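# Park the utility cart inside the yellow taped bay

## Task

Move the utility cart into the yellow bay so that each of its four wheels sits fully inside the tape line and none touches the tape. Whatever load the cart carries must still be on it, with no part hanging over its edges. The robot must not tip over or be left leaning, or the task fails. The cart must stay parked on its own; it does not count if the robot is still holding it there at the end.

## Robot and tools

ROBOT. A Hello Robot Stretch 4 with a single arm: an omni-wheel base, a lift on a vertical mast, an arm that telescopes forward, a three-joint wrist (yaw, pitch, roll) and a two-finger gripper. It stands about 1.6 m tall; the base rim lies within 0.23 m of the base origin. Cameras on the robot: head_camera, head_left_camera, head_right_camera, wrist_camera.

FRAMES. Base frame: origin on the floor below the base centre, x ahead, y to the left, z up. hand_pose is reported in this frame for a point between the open fingertips; with all wrist joints at zero its axes line up with the base frame. Its printed position may be slightly off. The odometry frame is where the base frame was when the scene began.

execute_actions. Argument "actions": a list holding one action or nothing (empty list only reports state and images). Optional "cameras": list of camera names, "all", null or omitted for every camera, [] for none; an unknown name rejects the call. An action contains "base", "joints", or both, plus optional "pace" and "contact_limits"; alternatively it contains only "end_of_arm". All its motions begin together.
- "base": exactly one key, each a relative offset from where the base last reported itself, not a pose. translate_m: straight drive in metres, positive forward, -2 to 2. strafe_m: sideways drive in metres, positive left, -2 to 2. rotate_rad: turn in place in radians, positive counter-clockwise seen from above, -3.2 to 3.2.
- "joints": absolute targets by name, each a single number. lift_m 0 to 1.2 m; arm_m 0 to 0.55 m extension; wrist_yaw_rad -1.134 to 4.276 (0 ahead, positive leftward, 3.14 stowed backward, beyond 3.4 the arm may block it); wrist_pitch_rad -1.117 to 4.259 (0 level, 1.57 pointing down); wrist_roll_rad -1.117 to 4.259 (0 puts fingers level, positive rotates clockwise viewed from behind); gripper_m -0.038 to 0.141 m fingertip gap (negative squeezes fingers together). Tolerances for done: lift and arm ±0.004, yaw and roll ±0.02, pitch ±0.05, gripper ±0.004. Joint targets past a limit are clipped and reported; any other bad value or unknown key rejects the whole call.
- "pace": "slow", "default", "fast", "max"; base up to 0.1/0.3/0.4/0.6 m/s and 1/2/3/4 rad/s. With lift above 0.2 the base is slowed further, down to 0.3 m/s and 1 rad/s at full height.
- "contact_limits": {"arm_m": value} from 0 (gentlest) to 0.75 (firmest), default 0.5; how hard the arm may push before stopping.
- {"end_of_arm": "enable_torque"} re-powers a wrist or gripper motor that shut itself off.
Parts not named in an action may still be driving toward earlier targets without the status showing it. A single action runs at most 15 s. Example: {"base": {"translate_m": 0.3}, "joints": {"gripper_m": 0.05}, "pace": "fast"}. If a result reports a stop, further execute_actions, wait and finished_scene calls in the same reply are skipped.

wait: {"seconds": 0 to 10}; commands nothing and returns state and images.
zoom_image: {"camera": name, "region": [x0, y0, x1, y1]} in pixels of that camera's latest full image, top-left is (0,0), at most 504 by 504.
finished_scene: {"scene": integer 1 to 2}; ends the current scene permanently and reports success. The cart must be parked and stay so unaided.

A sensible order: unfold the wrist (lift_m 0.4 with wrist_yaw_rad 0 together), locate the cart and bay with cameras and lidar, take hold of or push the cart gently, drive it into the bay, release and back away, check the wheels against the tape, then finish.

RESULT LINES. lidar_m: 12 horizontal distances in metres from the base origin, 30-degree sectors starting straight ahead and going counter-clockwise (4th left, 7th behind, 10th right); "-" means nothing seen or closer than 0.25 m. It sees from about 0.15 m up, misses clear objects, thin legs and much behind. wrist_depth_mm: 7x7 grid of median depths, 100 to 2000 mm, "-" if out of range or hidden; the robot's body can appear. base_odometry counts wheel turns (slip counts as motion); heading -3.142 to 3.142, positive left. If turned_by_wheels and turned_by_imu differ by over about 0.1 rad, the base likely hit something or slipped, and heading is wrong by about their difference. base_tilt in degrees, forward and right positive, with a fixed bias up to about 1.5. base_status/joint_status: "done" (base: wheels turned the full amount, even with slip), "off_target" (resting short, may still push), "contact_stop_at_<key>" (blocked; that part goes slack, a lift may sag, wheels may roll), "limit_stop_at_<name>", "time_out", "torque_fault". limit_stop_at_tilt means a lean over 6 degrees: lift, arm and wheels go slack and ignore commands until upright. limit_stop_at_own_body means a self-collision was prevented; move away from the body. on_its_own reports uncommanded changes; "held at" is the held target. motor_effort: percent of maximum, positive toward higher values, peak in brackets, with fixed bias and noise; for wheel_0, wheel_1, wheel_2 positive turns the base right.

GRIPPER. Command a gap smaller than the object to grip; smaller squeezes harder and pulls the object inward. Status and gripper_m reading do not prove a grasp; a firm squeeze shows in gripper effort. Raise the lift if fingertips jam on a surface below.

AVOID. Pressing the gripper against things with base or arm motion (wrist motors fault and go limp). Tilting the gripper up while rolled. Turning or driving with over 1 kg held and arm_m above 0.2, especially fast. Strong steady pushes or pulls, especially with the gripper high or high contact limits, which can tip the robot. Dropping, slamming or hard hits, and knocking the cart's load off. Loose objects may occasionally get nudged by the scene. Shorter robot motion time is better.

Each tool is called by a JSON object that holds its "op" and its "data", one argument or row to a line.

## Session

{"op": "execute_actions", "data": {
  "actions": []
}}

Scene clock: 0.00 s.
base_odometry: x=+0.000 y=+0.000 heading=+0.000 (m, m, rad; odometry frame)
turned_by_wheels: +0.000 (rad since the last result)
turned_by_imu: +0.000 (rad since the last result)
base_tilt: forward=-0.3 right=+0.6 (deg)
lidar_m: 1.62 1.05 0.95 0.97 2.22 2.12 2.15 2.60 0.96 0.94 1.44 1.34
base_status: not commanded
joint_positions: lift_m=+0.159 arm_m=+0.003 wrist_yaw_rad=+3.100 wrist_pitch_rad=+0.010 wrist_roll_rad=+0.003 gripper_m=+0.057
joint_status: not commanded
motor_effort: lift_m=+21 arm_m=+0 wrist_yaw_rad=+2 wrist_pitch_rad=-7 wrist_roll_rad=-2 gripper_m=-1 wheel_0=+0 wheel_1=+0 wheel_2=+0 (%)
hand_pose: x=-0.1109 y=+0.0993 z=+0.3340 quat_wxyz=(+0.021, -0.005, +0.002, +1.000) (m; base frame)
wrist_depth_mm: - 136 - - - 1921 1808 / - 131 - - - 1983 1863 / - 130 200 - - 1983 1863 / 116 138 - - - 1983 1921 / 1756 - - - 1983 1863 1661 / 991 1205 214 1078 192 1042 991 / 778 798 788 - 788 707 707
pictures: head_camera, head_left_camera, head_right_camera, wrist_camera
Images, in order (width x height): head_camera 420x560, head_left_camera 420x672, head_right_camera 420x672, wrist_camera 616x392.

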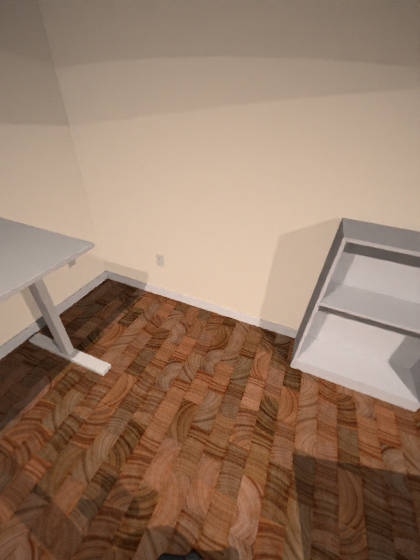

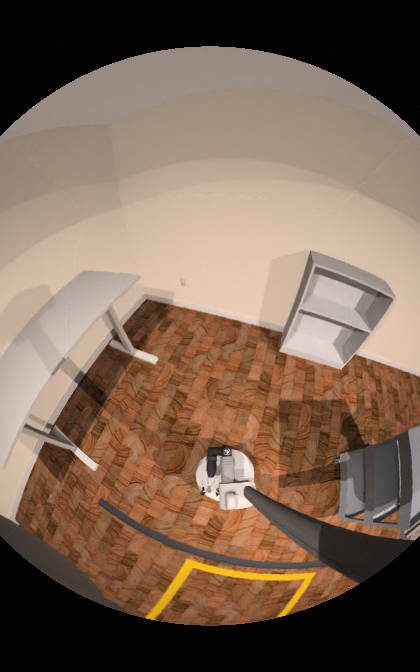

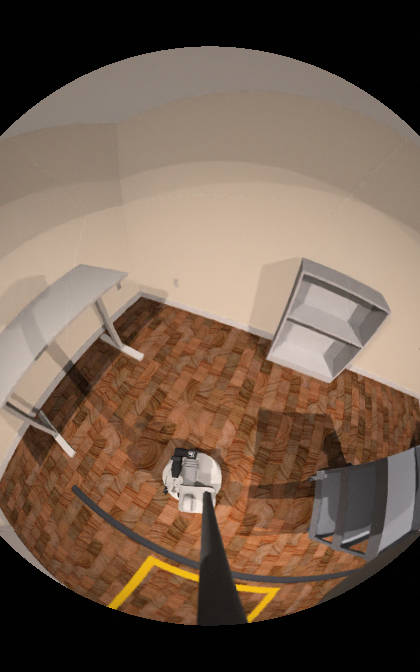

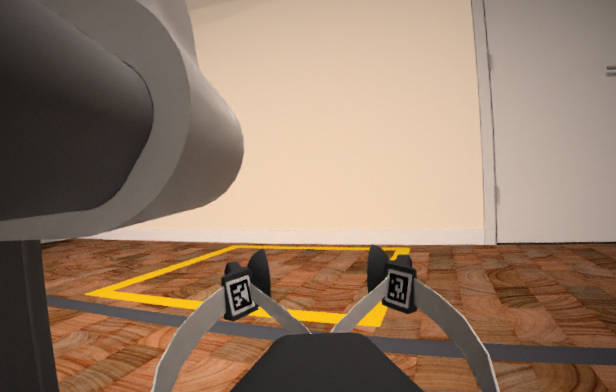

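{"op": "execute_actions", "data": {
  "actions": [
    {"base":{"rotate_rad":-2.0}}
  ]
}}

Scene clock: 2.40 s.
base_odometry: x=+0.000 y=+0.000 heading=-2.000 (m, m, rad; odometry frame)
turned_by_wheels: -2.000 (rad since the last result)
turned_by_imu: -2.037 (rad since the last result)
base_tilt: forward=-0.2 right=+0.7 (deg)
lidar_m: 0.95 0.96 1.39 1.34 1.66 1.00 0.97 1.02 2.23 2.12 2.17 2.49
base_status: done
joint_positions: lift_m=+0.159 arm_m=+0.003 wrist_yaw_rad=+3.100 wrist_pitch_rad=+0.010 wrist_roll_rad=+0.003 gripper_m=+0.057
joint_status: not commanded
motor_effort: lift_m=+21(21) arm_m=+0(0) wrist_yaw_rad=+2(2) wrist_pitch_rad=-7(6) wrist_roll_rad=+0(0) gripper_m=-3(1) wheel_0=-1(6) wheel_1=-2(7) wheel_2=-2(6) (%)
hand_pose: x=-0.1109 y=+0.0993 z=+0.3340 quat_wxyz=(+0.021, -0.005, +0.002, +1.000) (m; base frame)
wrist_depth_mm: - 137 1182 1281 1281 1464 1921 / - 130 1430 1921 1756 1983 1863 / - 130 200 1921 1983 - 1863 / 115 139 1863 1921 1983 1983 1921 / 1756 1808 1921 1921 1618 1863 1708 / 991 1182 213 1060 193 1025 976 / 778 798 798 - 788 699 732
pictures: head_camera, head_left_camera, head_right_camera, wrist_camera
Images, in order (width x height): head_camera 420x560, head_left_camera 420x672, head_right_camera 420x672, wrist_camera 616x392.

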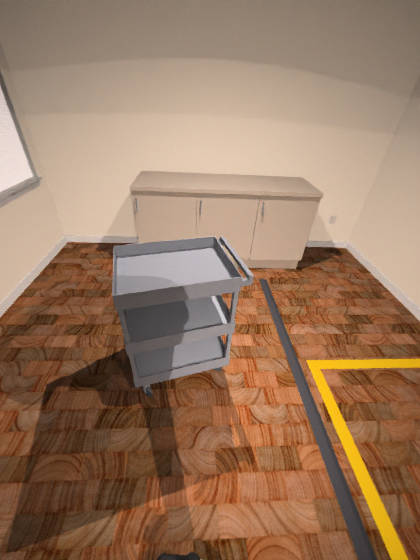

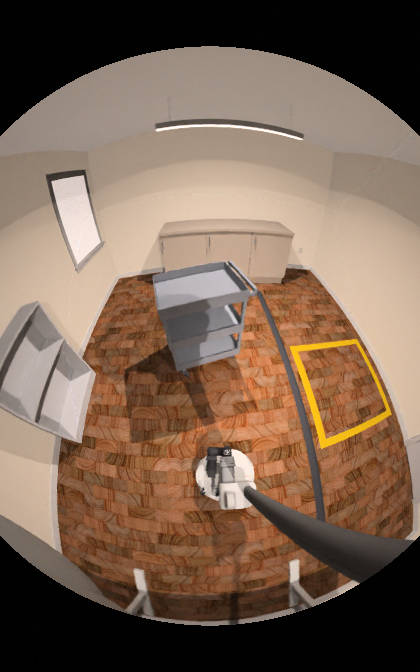

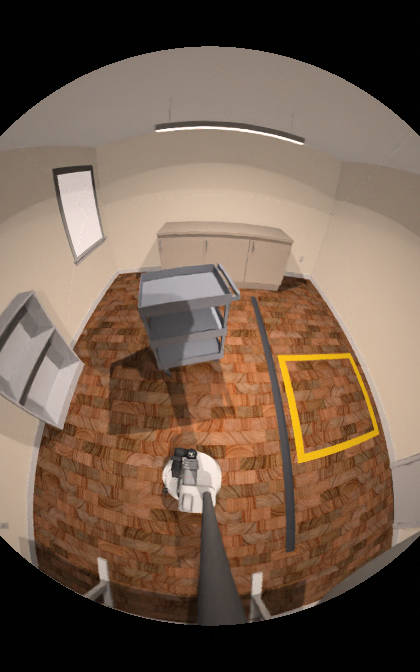

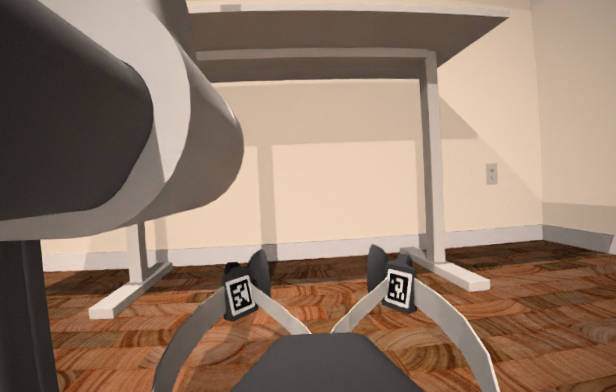

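{"op": "zoom_image", "data": {
  "camera": "head_camera",
  "region": [90,220,330,420]
}}

{"op": "execute_actions", "data": {
  "actions": [
    {"base":{"rotate_rad":-0.6},"joints":{"lift_m":0.3,"wrist_yaw_rad":0.6,"wrist_pitch_rad":0.3}}
  ]
}}

Region (90, 220, 330, 420) of head_camera's 420x560 image, scaled by 2.100, with more detail than that image has.

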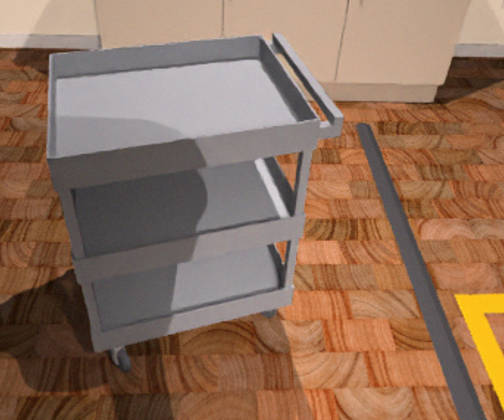

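Scene clock: 4.73 s.
base_odometry: x=+0.000 y=+0.000 heading=-2.601 (m, m, rad; odometry frame)
turned_by_wheels: -0.600 (rad since the last result)
turned_by_imu: -0.611 (rad since the last result)
base_tilt: forward=-0.2 right=+0.6 (deg)
lidar_m: 2.54 0.97 0.94 1.43 1.34 1.64 1.06 0.97 1.00 2.25 2.11 2.14
base_status: done
joint_positions: lift_m=+0.300 arm_m=+0.003 wrist_yaw_rad=+0.600 wrist_pitch_rad=+0.302 wrist_roll_rad=+0.003 gripper_m=+0.057
joint_status: all done
motor_effort: lift_m=+25(27) arm_m=+0(0) wrist_yaw_rad=+0(6) wrist_pitch_rad=-5(6) wrist_roll_rad=-1(0) gripper_m=-1(0) wheel_0=-1(6) wheel_1=-2(4) wheel_2=-1(6) (%)
hand_pose: x=+0.4503 y=+0.0835 z=+0.3920 quat_wxyz=(+0.944, -0.043, +0.144, +0.292) (m; base frame)
wrist_depth_mm: - - - - - - - / 691 715 778 - - - - / - - - - - - - / 1708 1182 1160 1255 1499 1430 1430 / 1008 820 891 1025 1060 1025 991 / 854 809 214 798 192 778 741 / 707 676 683 - 668 621 627
pictures: head_camera, head_left_camera, head_right_camera, wrist_camera
Images, in order (width x height): head_camera 420x560, head_left_camera 420x672, head_right_camera 420x672, wrist_camera 616x392.

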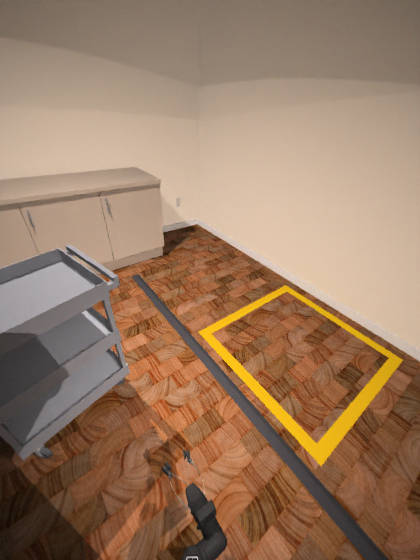

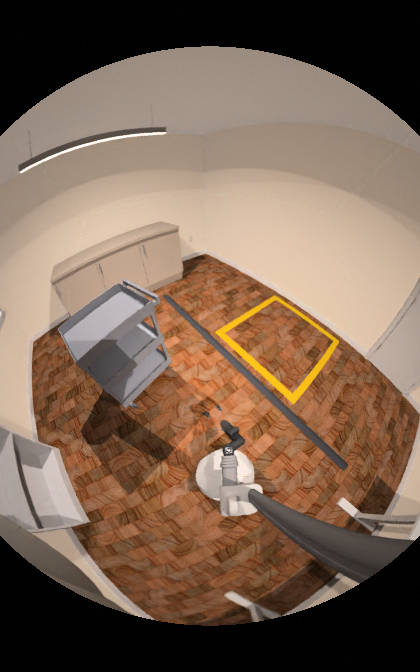

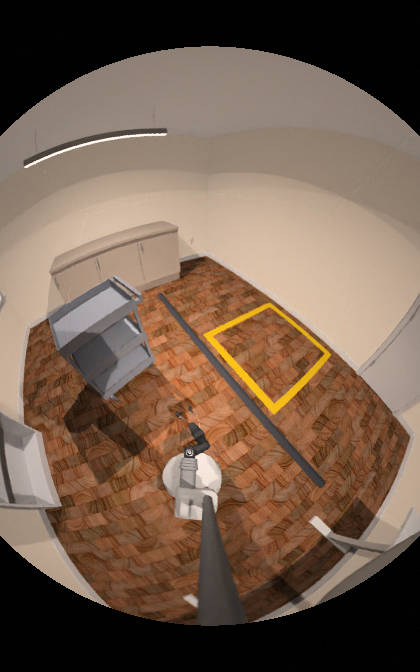

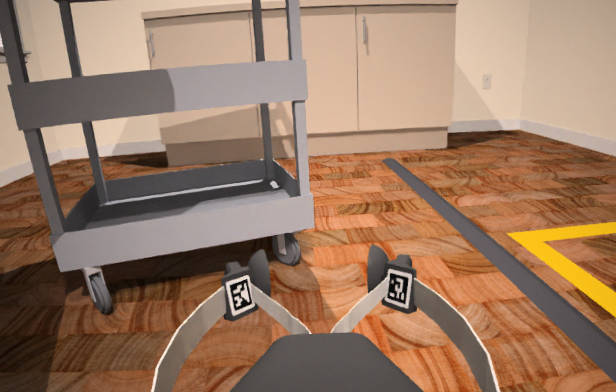

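{"op": "execute_actions", "data": {
  "actions": [
    {"base":{"rotate_rad":0.925},"joints":{"lift_m":1.1,"wrist_yaw_rad":0,"wrist_pitch_rad":1.57,"wrist_roll_rad":1.57,"gripper_m":0.12,"arm_m":0.1}}
  ],
  "cameras": []
}}

{"op": "execute_actions", "data": {
  "actions": [
    {"base":{"strafe_m":-0.17}}
  ],
  "cameras": []
}}

{"op": "execute_actions", "data": {
  "actions": [
    {"base":{"translate_m":0.45}}
  ]
}}

Scene clock: 9.00 s.
base_odometry: x=+0.000 y=+0.000 heading=-1.676 (m, m, rad; odometry frame)
turned_by_wheels: +0.925 (rad since the last result)
turned_by_imu: +0.944 (rad since the last result)
base_tilt: forward=-0.3 right=+0.6 (deg)
lidar_m: 0.95 1.53 1.32 1.62 1.11 0.95 0.96 1.14 2.14 2.13 2.50 0.99
base_status: done
joint_positions: lift_m=+1.100 arm_m=+0.099 wrist_yaw_rad=+0.000 wrist_pitch_rad=+1.570 wrist_roll_rad=+1.570 gripper_m=+0.120
joint_status: all done
motor_effort: lift_m=+25(26) arm_m=+8(10) wrist_yaw_rad=+0(5) wrist_pitch_rad=+1(4) wrist_roll_rad=-1(2) gripper_m=+0(2) wheel_0=+1(6) wheel_1=+1(8) wheel_2=+2(6) (%)
hand_pose: x=+0.2699 y=-0.0874 z=+0.9894 quat_wxyz=(+0.501, +0.500, +0.500, -0.499) (m; base frame)
wrist_depth_mm: 1255 1205 1229 1182 1229 1160 1160 / 1098 1229 1205 1182 1182 1182 1182 / 1098 1229 1229 1205 1205 1205 1205 / 1098 1255 1255 1255 991 1008 1182 / 1078 1255 1229 1229 1008 1205 1205 / 1255 1229 1229 1229 1229 1229 1229 / 1281 1281 1255 - 1281 1229 1229
pictures: none
No camera images: the call's "cameras" was empty. Leave "cameras" out to get every camera's image.

Scene clock: 10.83 s.
base_odometry: x=-0.169 y=+0.018 heading=-1.676 (m, m, rad; odometry frame)
turned_by_wheels: +0.000 (rad since the last result)
turned_by_imu: +0.000 (rad since the last result)
base_tilt: forward=-0.2 right=+0.6 (deg)
lidar_m: 0.94 1.71 1.49 1.78 1.16 1.00 1.01 2.13 1.96 1.97 2.32 0.99
base_status: done
joint_positions: lift_m=+1.100 arm_m=+0.099 wrist_yaw_rad=+0.000 wrist_pitch_rad=+1.570 wrist_roll_rad=+1.570 gripper_m=+0.120
joint_status: not commanded
motor_effort: lift_m=+25(26) arm_m=+8(8) wrist_yaw_rad=+1(0) wrist_pitch_rad=+0(2) wrist_roll_rad=+0(2) gripper_m=+1(0) wheel_0=-3(8) wheel_1=+1(11) wheel_2=+1(1) (%)
hand_pose: x=+0.2699 y=-0.0874 z=+0.9894 quat_wxyz=(+0.501, +0.500, +0.500, -0.499) (m; base frame)
wrist_depth_mm: 1205 1229 1205 1205 1205 1182 1182 / 1229 1229 1229 1182 1182 1182 1205 / 1098 1205 1205 1229 1229 1182 1182 / 1098 1229 1229 1229 991 1008 1229 / 1098 1255 1229 1229 1008 1229 1182 / 1118 1229 1255 1255 1255 1205 1229 / 1255 1255 1255 - 1229 1229 1229
pictures: none
No camera images: the call's "cameras" was empty. Leave "cameras" out to get every camera's image.

Scene clock: 13.83 s.
base_odometry: x=-0.216 y=-0.430 heading=-1.676 (m, m, rad; odometry frame)
turned_by_wheels: +0.000 (rad since the last result)
turned_by_imu: -0.001 (rad since the last result)
base_tilt: forward=-0.3 right=+0.6 (deg)
lidar_m: 0.50 0.53 1.35 1.36 1.68 1.43 1.44 2.37 2.10 2.09 2.17 0.52
base_status: done
joint_positions: lift_m=+1.100 arm_m=+0.099 wrist_yaw_rad=+0.000 wrist_pitch_rad=+1.570 wrist_roll_rad=+1.570 gripper_m=+0.120
joint_status: not commanded
motor_effort: lift_m=+25(25) arm_m=+7(8) wrist_yaw_rad=+1(0) wrist_pitch_rad=+1(0) wrist_roll_rad=+1(1) gripper_m=+0(1) wheel_0=-1(5) wheel_1=+1(3) wheel_2=+0(7) (%)
hand_pose: x=+0.2699 y=-0.0874 z=+0.9894 quat_wxyz=(+0.501, +0.500, +0.500, -0.499) (m; base frame)
wrist_depth_mm: 421 1229 1205 1205 1182 1205 1182 / 424 521 1229 1205 1205 1205 1182 / 424 750 1078 1205 1205 1205 1229 / 427 750 1078 1229 991 1025 1205 / 427 768 1042 1229 1025 1205 1205 / 433 418 683 1255 1255 1229 1205 / 436 407 878 - 1255 1229 1205
pictures: head_camera, head_left_camera, head_right_camera, wrist_camera
Images, in order (width x height): head_camera 420x560, head_left_camera 420x672, head_right_camera 420x672, wrist_camera 616x392.

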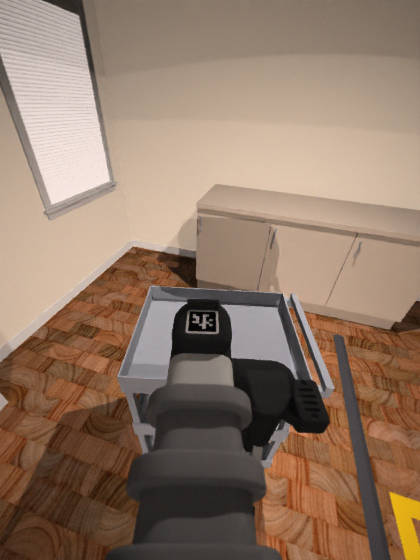

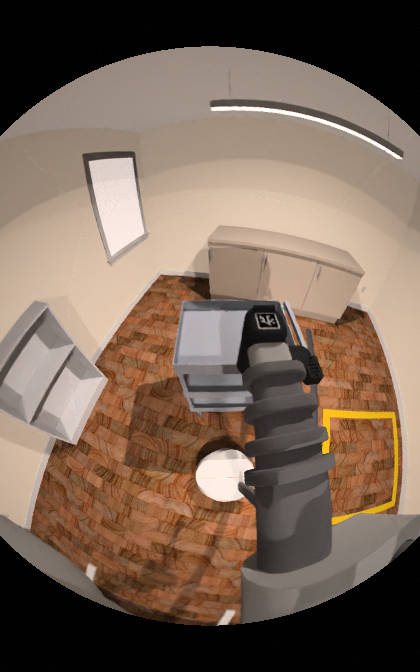

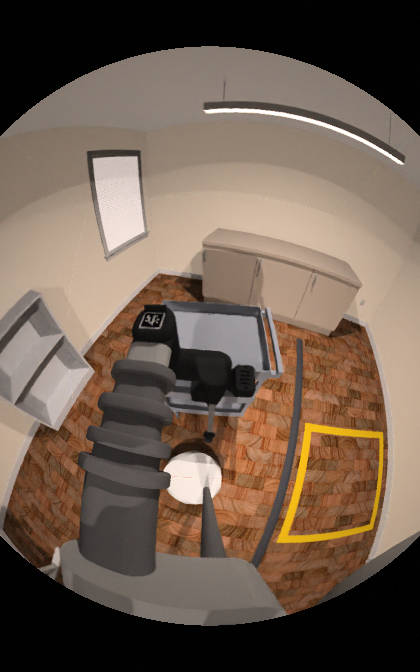

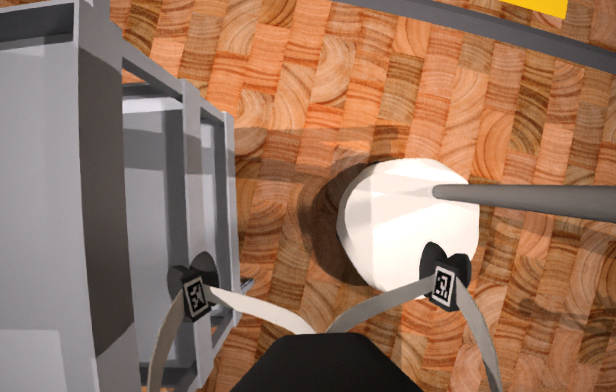

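{"op": "execute_actions", "data": {
  "actions": [
    {"base":{"translate_m":0.14},"joints":{"arm_m":0.2,"lift_m":1.01}}
  ],
  "cameras": ["wrist_camera"]
}}

{"op": "execute_actions", "data": {
  "actions": [
    {"joints":{"lift_m":0.95}}
  ],
  "cameras": ["wrist_camera","head_right_camera"]
}}

Scene clock: 15.73 s.
base_odometry: x=-0.231 y=-0.569 heading=-1.675 (m, m, rad; odometry frame)
turned_by_wheels: +0.000 (rad since the last result)
turned_by_imu: +0.000 (rad since the last result)
base_tilt: forward=-0.2 right=+0.6 (deg)
lidar_m: 0.35 0.37 1.32 1.32 1.91 1.58 1.98 2.42 2.13 2.13 0.53 0.37
base_status: done
joint_positions: lift_m=+1.010 arm_m=+0.199 wrist_yaw_rad=+0.000 wrist_pitch_rad=+1.570 wrist_roll_rad=+1.570 gripper_m=+0.120
joint_status: all done
motor_effort: lift_m=+17(23) arm_m=+7(10) wrist_yaw_rad=+2(1) wrist_pitch_rad=+1(1) wrist_roll_rad=-1(0) gripper_m=+1(2) wheel_0=+1(5) wheel_1=-1(5) wheel_2=+1(8) (%)
hand_pose: x=+0.3698 y=-0.0874 z=+0.9001 quat_wxyz=(+0.501, +0.500, +0.500, -0.499) (m; base frame)
wrist_depth_mm: 327 327 327 324 1098 1098 1098 / 330 329 329 325 1118 1098 1098 / 332 330 330 329 1138 1118 1098 / 334 334 332 330 904 917 1098 / 338 334 334 330 917 917 1138 / 338 336 334 332 1138 1138 1118 / 342 338 338 - 1182 1138 1118
pictures: wrist_camera
Images, in order (width x height): wrist_camera 616x392.

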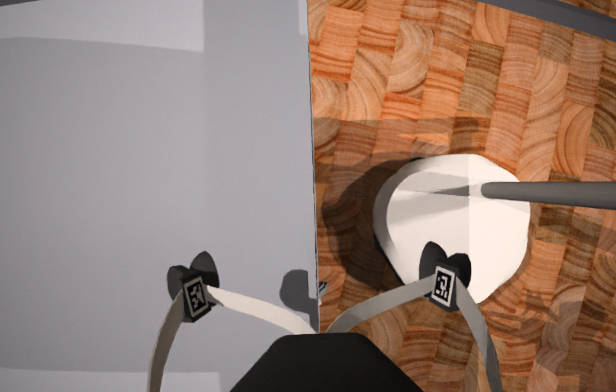

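Scene clock: 16.90 s.
base_odometry: x=-0.231 y=-0.569 heading=-1.675 (m, m, rad; odometry frame)
turned_by_wheels: +0.000 (rad since the last result)
turned_by_imu: +0.000 (rad since the last result)
base_tilt: forward=-0.2 right=+0.5 (deg)
lidar_m: 0.36 0.37 1.29 1.33 1.88 1.58 1.95 2.43 2.12 2.14 0.51 0.38
base_status: not commanded
joint_positions: lift_m=+0.950 arm_m=+0.199 wrist_yaw_rad=+0.000 wrist_pitch_rad=+1.570 wrist_roll_rad=+1.570 gripper_m=+0.120
joint_status: all done
motor_effort: lift_m=+17(18) arm_m=+8(7) wrist_yaw_rad=+0(1) wrist_pitch_rad=+1(1) wrist_roll_rad=+0(1) gripper_m=+0(0) wheel_0=+1(1) wheel_1=-1(1) wheel_2=+1(1) (%)
hand_pose: x=+0.3698 y=-0.0874 z=+0.8401 quat_wxyz=(+0.501, +0.500, +0.500, -0.499) (m; base frame)
wrist_depth_mm: 268 267 266 661 1060 1042 1042 / 270 268 267 266 1042 1042 1042 / 273 271 268 270 1078 1060 1060 / 273 271 270 270 891 842 946 / 276 274 272 272 891 854 1060 / 277 274 272 272 1078 854 1060 / 278 278 276 - 1098 1078 1078
pictures: head_right_camera, wrist_camera
Images, in order (width x height): head_right_camera 420x672, wrist_camera 616x392.

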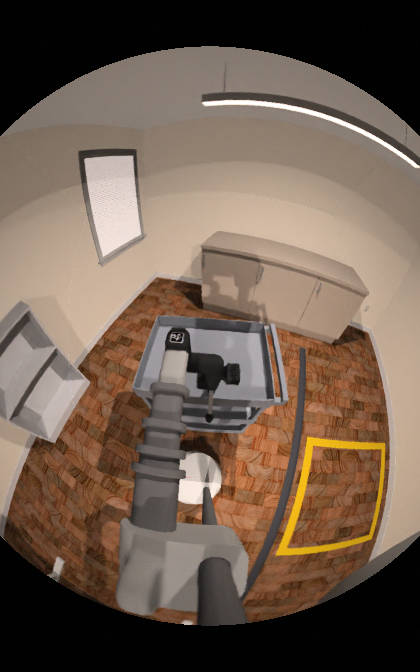

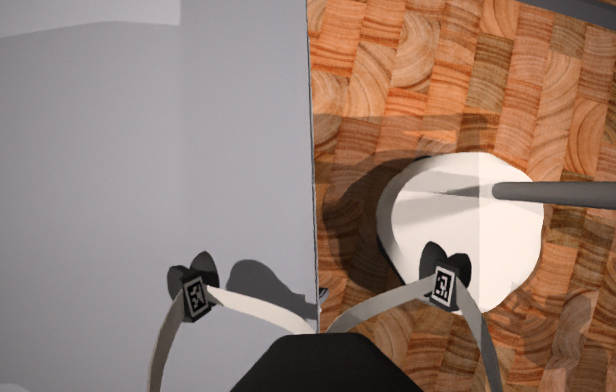

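{"op": "execute_actions", "data": {
  "actions": [
    {"joints":{"lift_m":0.925,"gripper_m":-0.02}}
  ],
  "cameras": ["wrist_camera"]
}}

{"op": "execute_actions", "data": {
  "actions": [
    {"base":{"translate_m":-0.6},"pace":"slow"}
  ],
  "cameras": ["wrist_camera","head_right_camera"]
}}

Scene clock: 19.20 s.
base_odometry: x=-0.231 y=-0.569 heading=-1.675 (m, m, rad; odometry frame)
turned_by_wheels: +0.000 (rad since the last result)
turned_by_imu: +0.001 (rad since the last result)
base_tilt: forward=-0.2 right=+0.6 (deg)
lidar_m: 0.34 0.38 1.30 1.30 1.89 1.55 1.97 2.42 2.13 2.13 0.51 0.37
base_status: not commanded
joint_positions: lift_m=+0.925 arm_m=+0.199 wrist_yaw_rad=+0.001 wrist_pitch_rad=+1.565 wrist_roll_rad=+1.570 gripper_m=-0.020
joint_status: all done
motor_effort: lift_m=+22(21) arm_m=+7(7) wrist_yaw_rad=-2(2) wrist_pitch_rad=+15(15) wrist_roll_rad=+1(0) gripper_m=-14(14) wheel_0=+1(1) wheel_1=-1(1) wheel_2=+1(1) (%)
hand_pose: x=+0.3715 y=-0.0874 z=+0.8147 quat_wxyz=(+0.502, +0.501, +0.499, -0.498) (m; base frame)
wrist_depth_mm: 243 240 239 239 1008 991 1025 / 244 242 241 241 1025 1008 1008 / 245 244 241 241 1025 1025 1025 / 246 246 244 242 878 820 820 / 248 246 245 243 831 831 1042 / 251 247 183 203 181 831 1025 / 252 250 248 - 1042 1042 1042
pictures: wrist_camera
Images, in order (width x height): wrist_camera 616x392.

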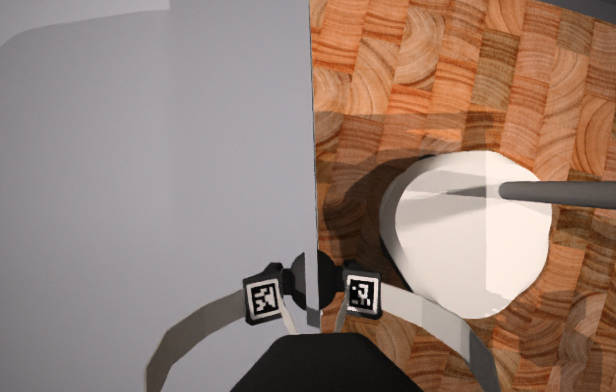

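Scene clock: 26.47 s.
base_odometry: x=-0.168 y=+0.027 heading=-1.676 (m, m, rad; odometry frame)
turned_by_wheels: +0.000 (rad since the last result)
turned_by_imu: +0.004 (rad since the last result)
base_tilt: forward=-0.3 right=+0.6 (deg)
lidar_m: 0.37 0.43 1.49 1.79 1.13 1.00 1.00 2.09 1.96 1.97 0.44 0.37
base_status: done
joint_positions: lift_m=+0.925 arm_m=+0.199 wrist_yaw_rad=+0.000 wrist_pitch_rad=+1.566 wrist_roll_rad=+1.571 gripper_m=-0.020
joint_status: not commanded
motor_effort: lift_m=+22(22) arm_m=+5(6) wrist_yaw_rad=+3(8) wrist_pitch_rad=+12(30) wrist_roll_rad=-6(4) gripper_m=-14(12) wheel_0=-2(5) wheel_1=-3(5) wheel_2=+2(6) (%)
hand_pose: x=+0.3714 y=-0.0874 z=+0.8146 quat_wxyz=(+0.501, +0.501, +0.499, -0.499) (m; base frame)
wrist_depth_mm: 244 242 241 239 1042 1025 1008 / 244 244 242 240 1025 1025 991 / 247 244 243 241 1042 1025 1025 / 248 247 244 243 891 809 820 / 250 248 247 244 831 820 991 / 251 249 180 209 183 831 1060 / 253 250 249 - 1060 1042 1042
pictures: head_right_camera, wrist_camera
Images, in order (width x height): head_right_camera 420x672, wrist_camera 616x392.

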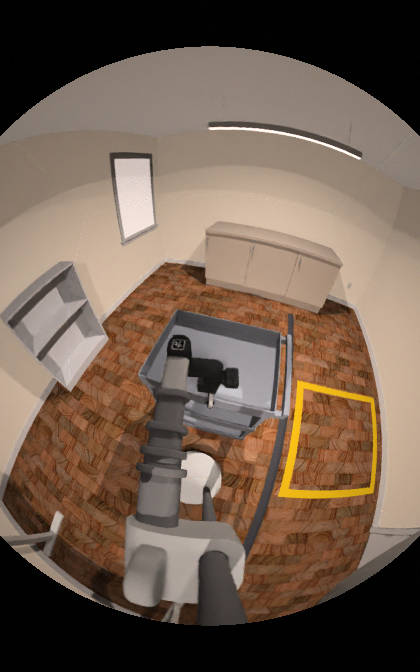

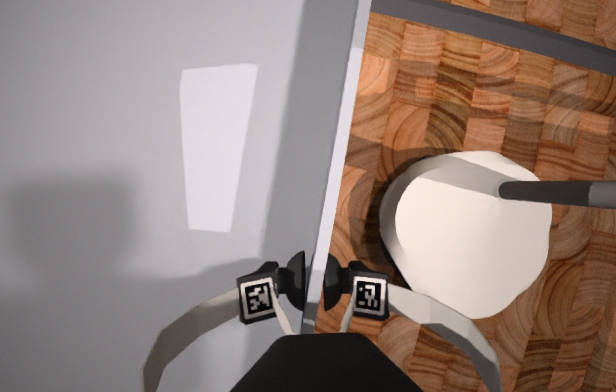

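{"op": "execute_actions", "data": {
  "actions": [
    {"joints":{"gripper_m":0.06}}
  ],
  "cameras": []
}}

{"op": "execute_actions", "data": {
  "actions": [
    {"joints":{"lift_m":1.03,"gripper_m":0.12}}
  ],
  "cameras": []
}}

{"op": "execute_actions", "data": {
  "actions": [
    {"base":{"rotate_rad":-1.87}}
  ],
  "cameras": []
}}

{"op": "execute_actions", "data": {
  "actions": [
    {"base":{"translate_m":-0.8},"pace":"fast"}
  ],
  "cameras": ["head_left_camera"]
}}

{"op": "execute_actions", "data": {
  "actions": [
    {"base":{"strafe_m":0.64},"pace":"fast"}
  ]
}}

Scene clock: 28.20 s.
base_odometry: x=-0.168 y=+0.028 heading=-1.676 (m, m, rad; odometry frame)
turned_by_wheels: +0.000 (rad since the last result)
turned_by_imu: +0.001 (rad since the last result)
base_tilt: forward=-0.2 right=+0.6 (deg)
lidar_m: 0.36 0.43 1.48 1.80 1.16 0.99 0.99 2.12 1.97 1.96 0.43 0.38
base_status: not commanded
joint_positions: lift_m=+0.925 arm_m=+0.199 wrist_yaw_rad=+0.000 wrist_pitch_rad=+1.570 wrist_roll_rad=+1.570 gripper_m=+0.060
joint_status: all done
motor_effort: lift_m=+22(22) arm_m=+5(5) wrist_yaw_rad=+1(3) wrist_pitch_rad=-1(12) wrist_roll_rad=+0(6) gripper_m=-1(13) wheel_0=-1(2) wheel_1=-3(3) wheel_2=+1(2) (%)
hand_pose: x=+0.3701 y=-0.0874 z=+0.8146 quat_wxyz=(+0.500, +0.500, +0.500, -0.500) (m; base frame)
wrist_depth_mm: 244 242 241 239 1025 1008 1025 / 244 244 242 241 1042 1008 1025 / 246 245 244 242 1025 1025 1008 / 247 246 246 244 866 820 820 / 250 248 246 245 842 820 1025 / 251 250 213 246 194 831 1042 / 253 251 249 - 1042 1060 1060
pictures: none
No camera images: the call's "cameras" was empty. Leave "cameras" out to get every camera's image.

Scene clock: 29.70 s.
base_odometry: x=-0.168 y=+0.028 heading=-1.676 (m, m, rad; odometry frame)
turned_by_wheels: +0.000 (rad since the last result)
turned_by_imu: +0.000 (rad since the last result)
base_tilt: forward=-0.3 right=+0.7 (deg)
lidar_m: 0.35 0.42 1.49 1.79 1.15 0.99 1.00 2.10 1.95 1.97 0.44 0.36
base_status: not commanded
joint_positions: lift_m=+1.030 arm_m=+0.199 wrist_yaw_rad=+0.000 wrist_pitch_rad=+1.570 wrist_roll_rad=+1.570 gripper_m=+0.120
joint_status: all done
motor_effort: lift_m=+25(27) arm_m=+5(5) wrist_yaw_rad=+1(1) wrist_pitch_rad=+0(0) wrist_roll_rad=+0(1) gripper_m=-1(3) wheel_0=-1(1) wheel_1=-3(3) wheel_2=+2(2) (%)
hand_pose: x=+0.3702 y=-0.0874 z=+0.9194 quat_wxyz=(+0.500, +0.500, +0.500, -0.500) (m; base frame)
wrist_depth_mm: 347 347 345 343 1118 1138 1118 / 349 347 347 343 1118 1138 1118 / 355 351 349 347 1138 1138 1118 / 351 353 351 349 931 931 1118 / 357 355 351 351 931 946 1138 / 357 357 351 353 1160 1138 1160 / 359 357 355 - 1138 1160 1160
pictures: none
No camera images: the call's "cameras" was empty. Leave "cameras" out to get every camera's image.

Scene clock: 32.23 s.
base_odometry: x=-0.168 y=+0.027 heading=+2.738 (m, m, rad; odometry frame)
turned_by_wheels: -1.870 (rad since the last result)
turned_by_imu: -1.904 (rad since the last result)
base_tilt: forward=-0.2 right=+0.6 (deg)
lidar_m: 1.95 2.03 0.39 0.36 0.38 1.54 1.48 1.85 1.05 1.00 1.04 2.01
base_status: done
joint_positions: lift_m=+1.030 arm_m=+0.199 wrist_yaw_rad=+0.000 wrist_pitch_rad=+1.570 wrist_roll_rad=+1.570 gripper_m=+0.120
joint_status: not commanded
motor_effort: lift_m=+24(26) arm_m=+5(5) wrist_yaw_rad=+1(1) wrist_pitch_rad=+1(0) wrist_roll_rad=-1(0) gripper_m=+1(2) wheel_0=+1(5) wheel_1=-1(4) wheel_2=+1(6) (%)
hand_pose: x=+0.3703 y=-0.0874 z=+0.9195 quat_wxyz=(+0.500, +0.500, +0.500, -0.500) (m; base frame)
wrist_depth_mm: 1138 1160 1138 1138 1138 1118 1118 / 1138 1160 1160 1138 1138 1138 1118 / 1160 1160 1160 1160 1138 1138 1118 / 1160 1182 1160 1160 946 931 1118 / 1182 1160 1160 1182 931 931 1138 / 1205 1182 1138 1182 1160 1160 1160 / 1205 1160 1182 - 1160 1025 976
pictures: none
No camera images: the call's "cameras" was empty. Leave "cameras" out to get every camera's image.

Scene clock: 36.00 s.
base_odometry: x=+0.568 y=-0.287 heading=+2.738 (m, m, rad; odometry frame)
turned_by_wheels: +0.000 (rad since the last result)
turned_by_imu: +0.003 (rad since the last result)
base_tilt: forward=-0.2 right=+0.7 (deg)
lidar_m: 2.75 0.57 0.60 2.29 0.99 0.71 0.68 1.01 1.41 1.03 1.06 1.42
base_status: done
joint_positions: lift_m=+1.030 arm_m=+0.199 wrist_yaw_rad=+0.000 wrist_pitch_rad=+1.570 wrist_roll_rad=+1.570 gripper_m=+0.120
joint_status: not commanded
motor_effort: lift_m=+23(24) arm_m=+5(5) wrist_yaw_rad=+1(1) wrist_pitch_rad=+0(0) wrist_roll_rad=-1(2) gripper_m=+0(0) wheel_0=+0(5) wheel_1=+0(9) wheel_2=+0(10) (%)
hand_pose: x=+0.3703 y=-0.0874 z=+0.9195 quat_wxyz=(+0.500, +0.500, +0.500, -0.500) (m; base frame)
wrist_depth_mm: 1138 1138 1138 1118 1118 1118 1118 / 1138 1138 1138 1138 1138 1138 1138 / 1182 1160 1160 1160 1138 1138 1138 / 1138 1182 1138 1182 946 904 1138 / 1205 1182 1182 1160 946 931 1138 / 1182 1205 1160 1160 1160 1160 1138 / 1205 1205 1160 - 1205 1160 1160
pictures: head_left_camera
Images, in order (width x height): head_left_camera 420x672.

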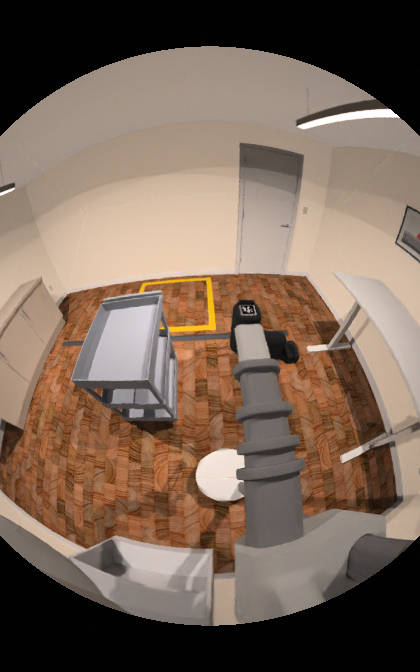

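Scene clock: 39.13 s.
base_odometry: x=+0.316 y=-0.876 heading=+2.738 (m, m, rad; odometry frame)
turned_by_wheels: +0.000 (rad since the last result)
turned_by_imu: +0.001 (rad since the last result)
base_tilt: forward=-0.2 right=+0.6 (deg)
lidar_m: 0.41 0.41 1.74 1.66 1.49 0.73 0.69 0.73 1.42 1.67 1.75 0.43
base_status: done
joint_positions: lift_m=+1.030 arm_m=+0.199 wrist_yaw_rad=+0.000 wrist_pitch_rad=+1.570 wrist_roll_rad=+1.570 gripper_m=+0.120
joint_status: not commanded
motor_effort: lift_m=+24(25) arm_m=+5(5) wrist_yaw_rad=+1(1) wrist_pitch_rad=+1(0) wrist_roll_rad=-1(3) gripper_m=+0(2) wheel_0=+1(10) wheel_1=-1(4) wheel_2=+0(0) (%)
hand_pose: x=+0.3703 y=-0.0874 z=+0.9195 quat_wxyz=(+0.500, +0.500, +0.500, -0.500) (m; base frame)
wrist_depth_mm: 293 306 338 1138 1138 1118 1138 / 349 349 347 1138 1138 1118 1118 / 351 351 349 1160 1138 1138 1138 / 355 353 349 1138 931 931 1138 / 357 355 353 1160 946 931 1160 / 359 357 282 691 1182 1160 1138 / 359 359 357 - 1182 1160 1182
pictures: head_camera, head_left_camera, head_right_camera, wrist_camera
Images, in order (width x height): head_camera 420x560, head_left_camera 420x672, head_right_camera 420x672, wrist_camera 616x392.

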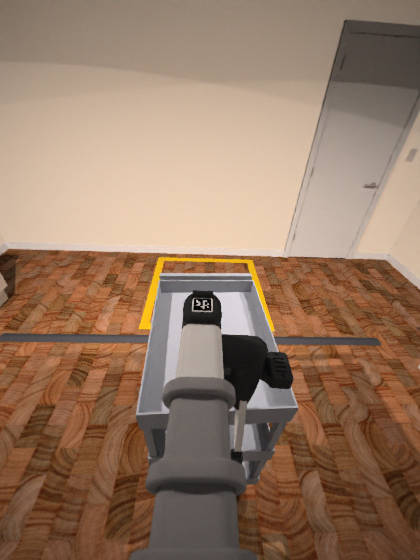

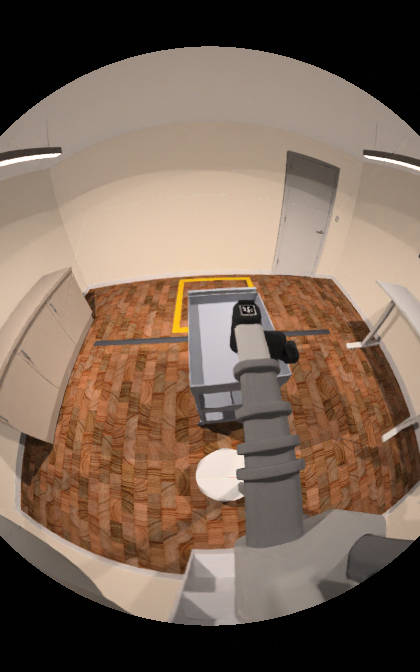

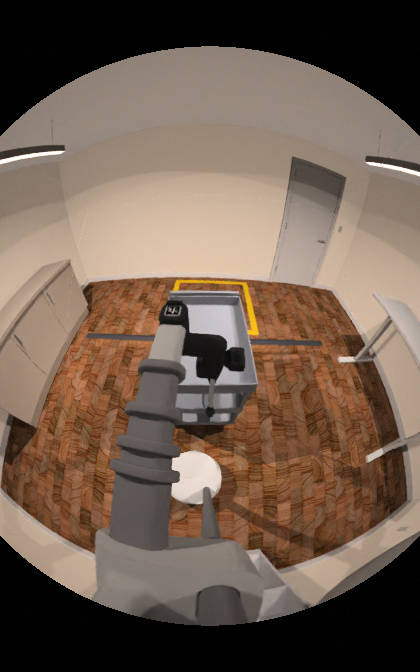

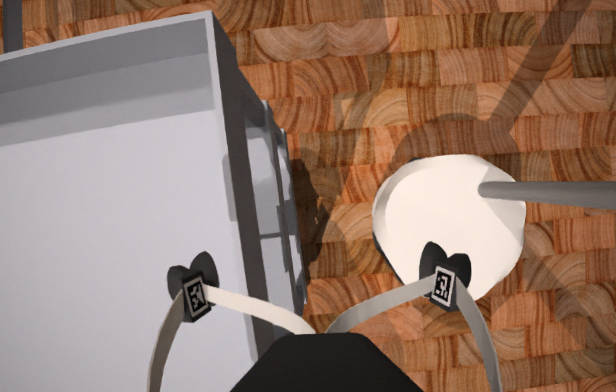

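{"op": "execute_actions", "data": {
  "actions": [
    {"base":{"translate_m":0.5},"joints":{"arm_m":0.05},"pace":"slow"}
  ]
}}

Scene clock: 45.47 s.
base_odometry: x=-0.144 y=-0.679 heading=+2.738 (m, m, rad; odometry frame)
turned_by_wheels: +0.000 (rad since the last result)
turned_by_imu: +0.000 (rad since the last result)
base_tilt: forward=-0.2 right=+0.6 (deg)
lidar_m: 0.25 0.25 1.76 1.66 1.72 1.58 1.20 1.26 1.76 1.66 0.25 0.25
base_status: done
joint_positions: lift_m=+1.030 arm_m=+0.051 wrist_yaw_rad=+0.000 wrist_pitch_rad=+1.570 wrist_roll_rad=+1.570 gripper_m=+0.120
joint_status: all done
motor_effort: lift_m=+24(24) arm_m=-7(9) wrist_yaw_rad=+2(1) wrist_pitch_rad=+1(0) wrist_roll_rad=-1(2) gripper_m=+0(2) wheel_0=+3(7) wheel_1=+1(5) wheel_2=-1(7) (%)
hand_pose: x=+0.2224 y=-0.0874 z=+0.9195 quat_wxyz=(+0.500, +0.500, +0.500, -0.500) (m; base frame)
wrist_depth_mm: 347 349 345 343 345 1118 1138 / 351 349 347 347 1138 1138 1138 / 353 351 349 345 1160 1138 1118 / 355 353 353 351 931 946 445 / 357 355 353 353 946 1138 1138 / 362 357 355 355 960 1160 1138 / 359 359 357 - 1160 1160 1138
pictures: head_camera, head_left_camera, head_right_camera, wrist_camera
Images, in order (width x height): head_camera 420x560, head_left_camera 420x672, head_right_camera 420x672, wrist_camera 616x392.

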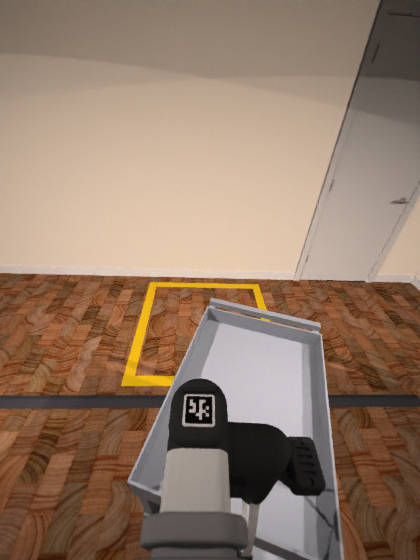

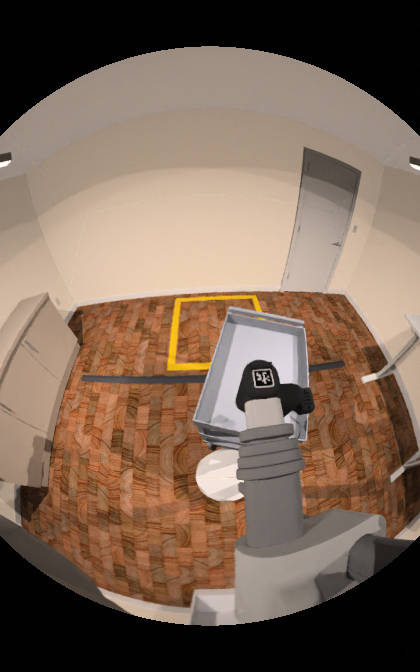

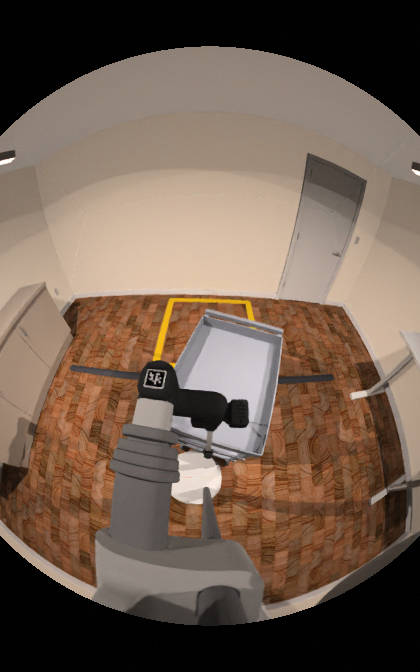

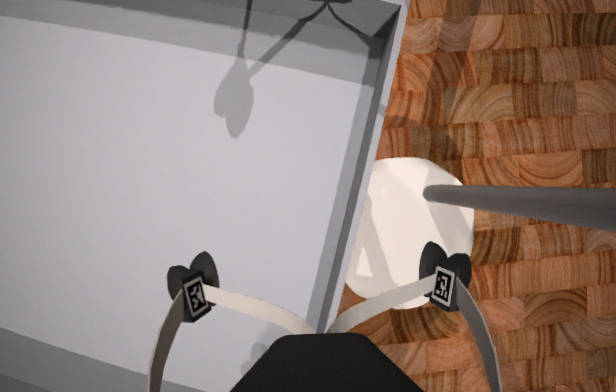

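{"op": "execute_actions", "data": {
  "actions": [
    {"base":{"rotate_rad":-0.22},"joints":{"arm_m":0.53,"wrist_pitch_rad":1.3,"gripper_m":0.07,"lift_m":1.01}}
  ],
  "cameras": ["wrist_camera","head_right_camera","head_camera"]
}}

Scene clock: 48.17 s.
base_odometry: x=-0.144 y=-0.679 heading=+2.518 (m, m, rad; odometry frame)
turned_by_wheels: -0.220 (rad since the last result)
turned_by_imu: -0.223 (rad since the last result)
base_tilt: forward=-0.2 right=+0.6 (deg)
lidar_m: 0.25 0.25 1.92 1.66 1.67 1.73 1.21 1.18 1.78 1.66 0.28 0.25
base_status: done
joint_positions: lift_m=+1.010 arm_m=+0.529 wrist_yaw_rad=+0.000 wrist_pitch_rad=+1.300 wrist_roll_rad=+1.570 gripper_m=+0.070
joint_status: all done
motor_effort: lift_m=+17(23) arm_m=+8(8) wrist_yaw_rad=+1(2) wrist_pitch_rad=-1(4) wrist_roll_rad=-1(2) gripper_m=-1(1) wheel_0=+2(6) wheel_1=+0(6) wheel_2=-1(4) (%)
hand_pose: x=+0.7766 y=-0.0874 z=+0.9106 quat_wxyz=(+0.563, +0.563, +0.428, -0.428) (m; base frame)
wrist_depth_mm: 1499 1366 304 301 312 290 278 / 1499 1366 1229 332 317 296 281 / 1537 1397 1229 336 320 297 282 / 1537 1397 1229 338 320 300 283 / 1499 1397 1255 342 317 301 287 / 1464 1430 195 338 317 300 289 / 1430 1464 309 - 324 300 290
pictures: head_camera, head_right_camera, wrist_camera
Images, in order (width x height): head_camera 420x560, head_right_camera 420x672, wrist_camera 616x392.

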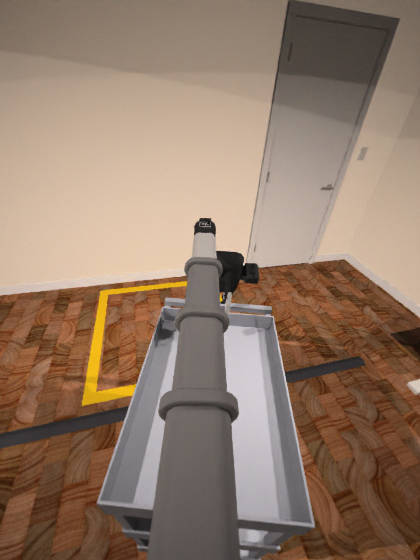

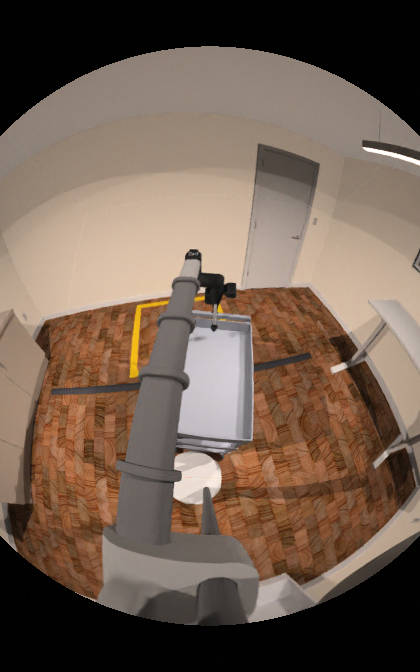

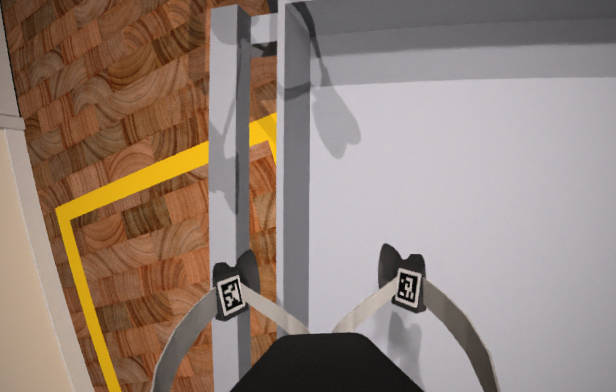

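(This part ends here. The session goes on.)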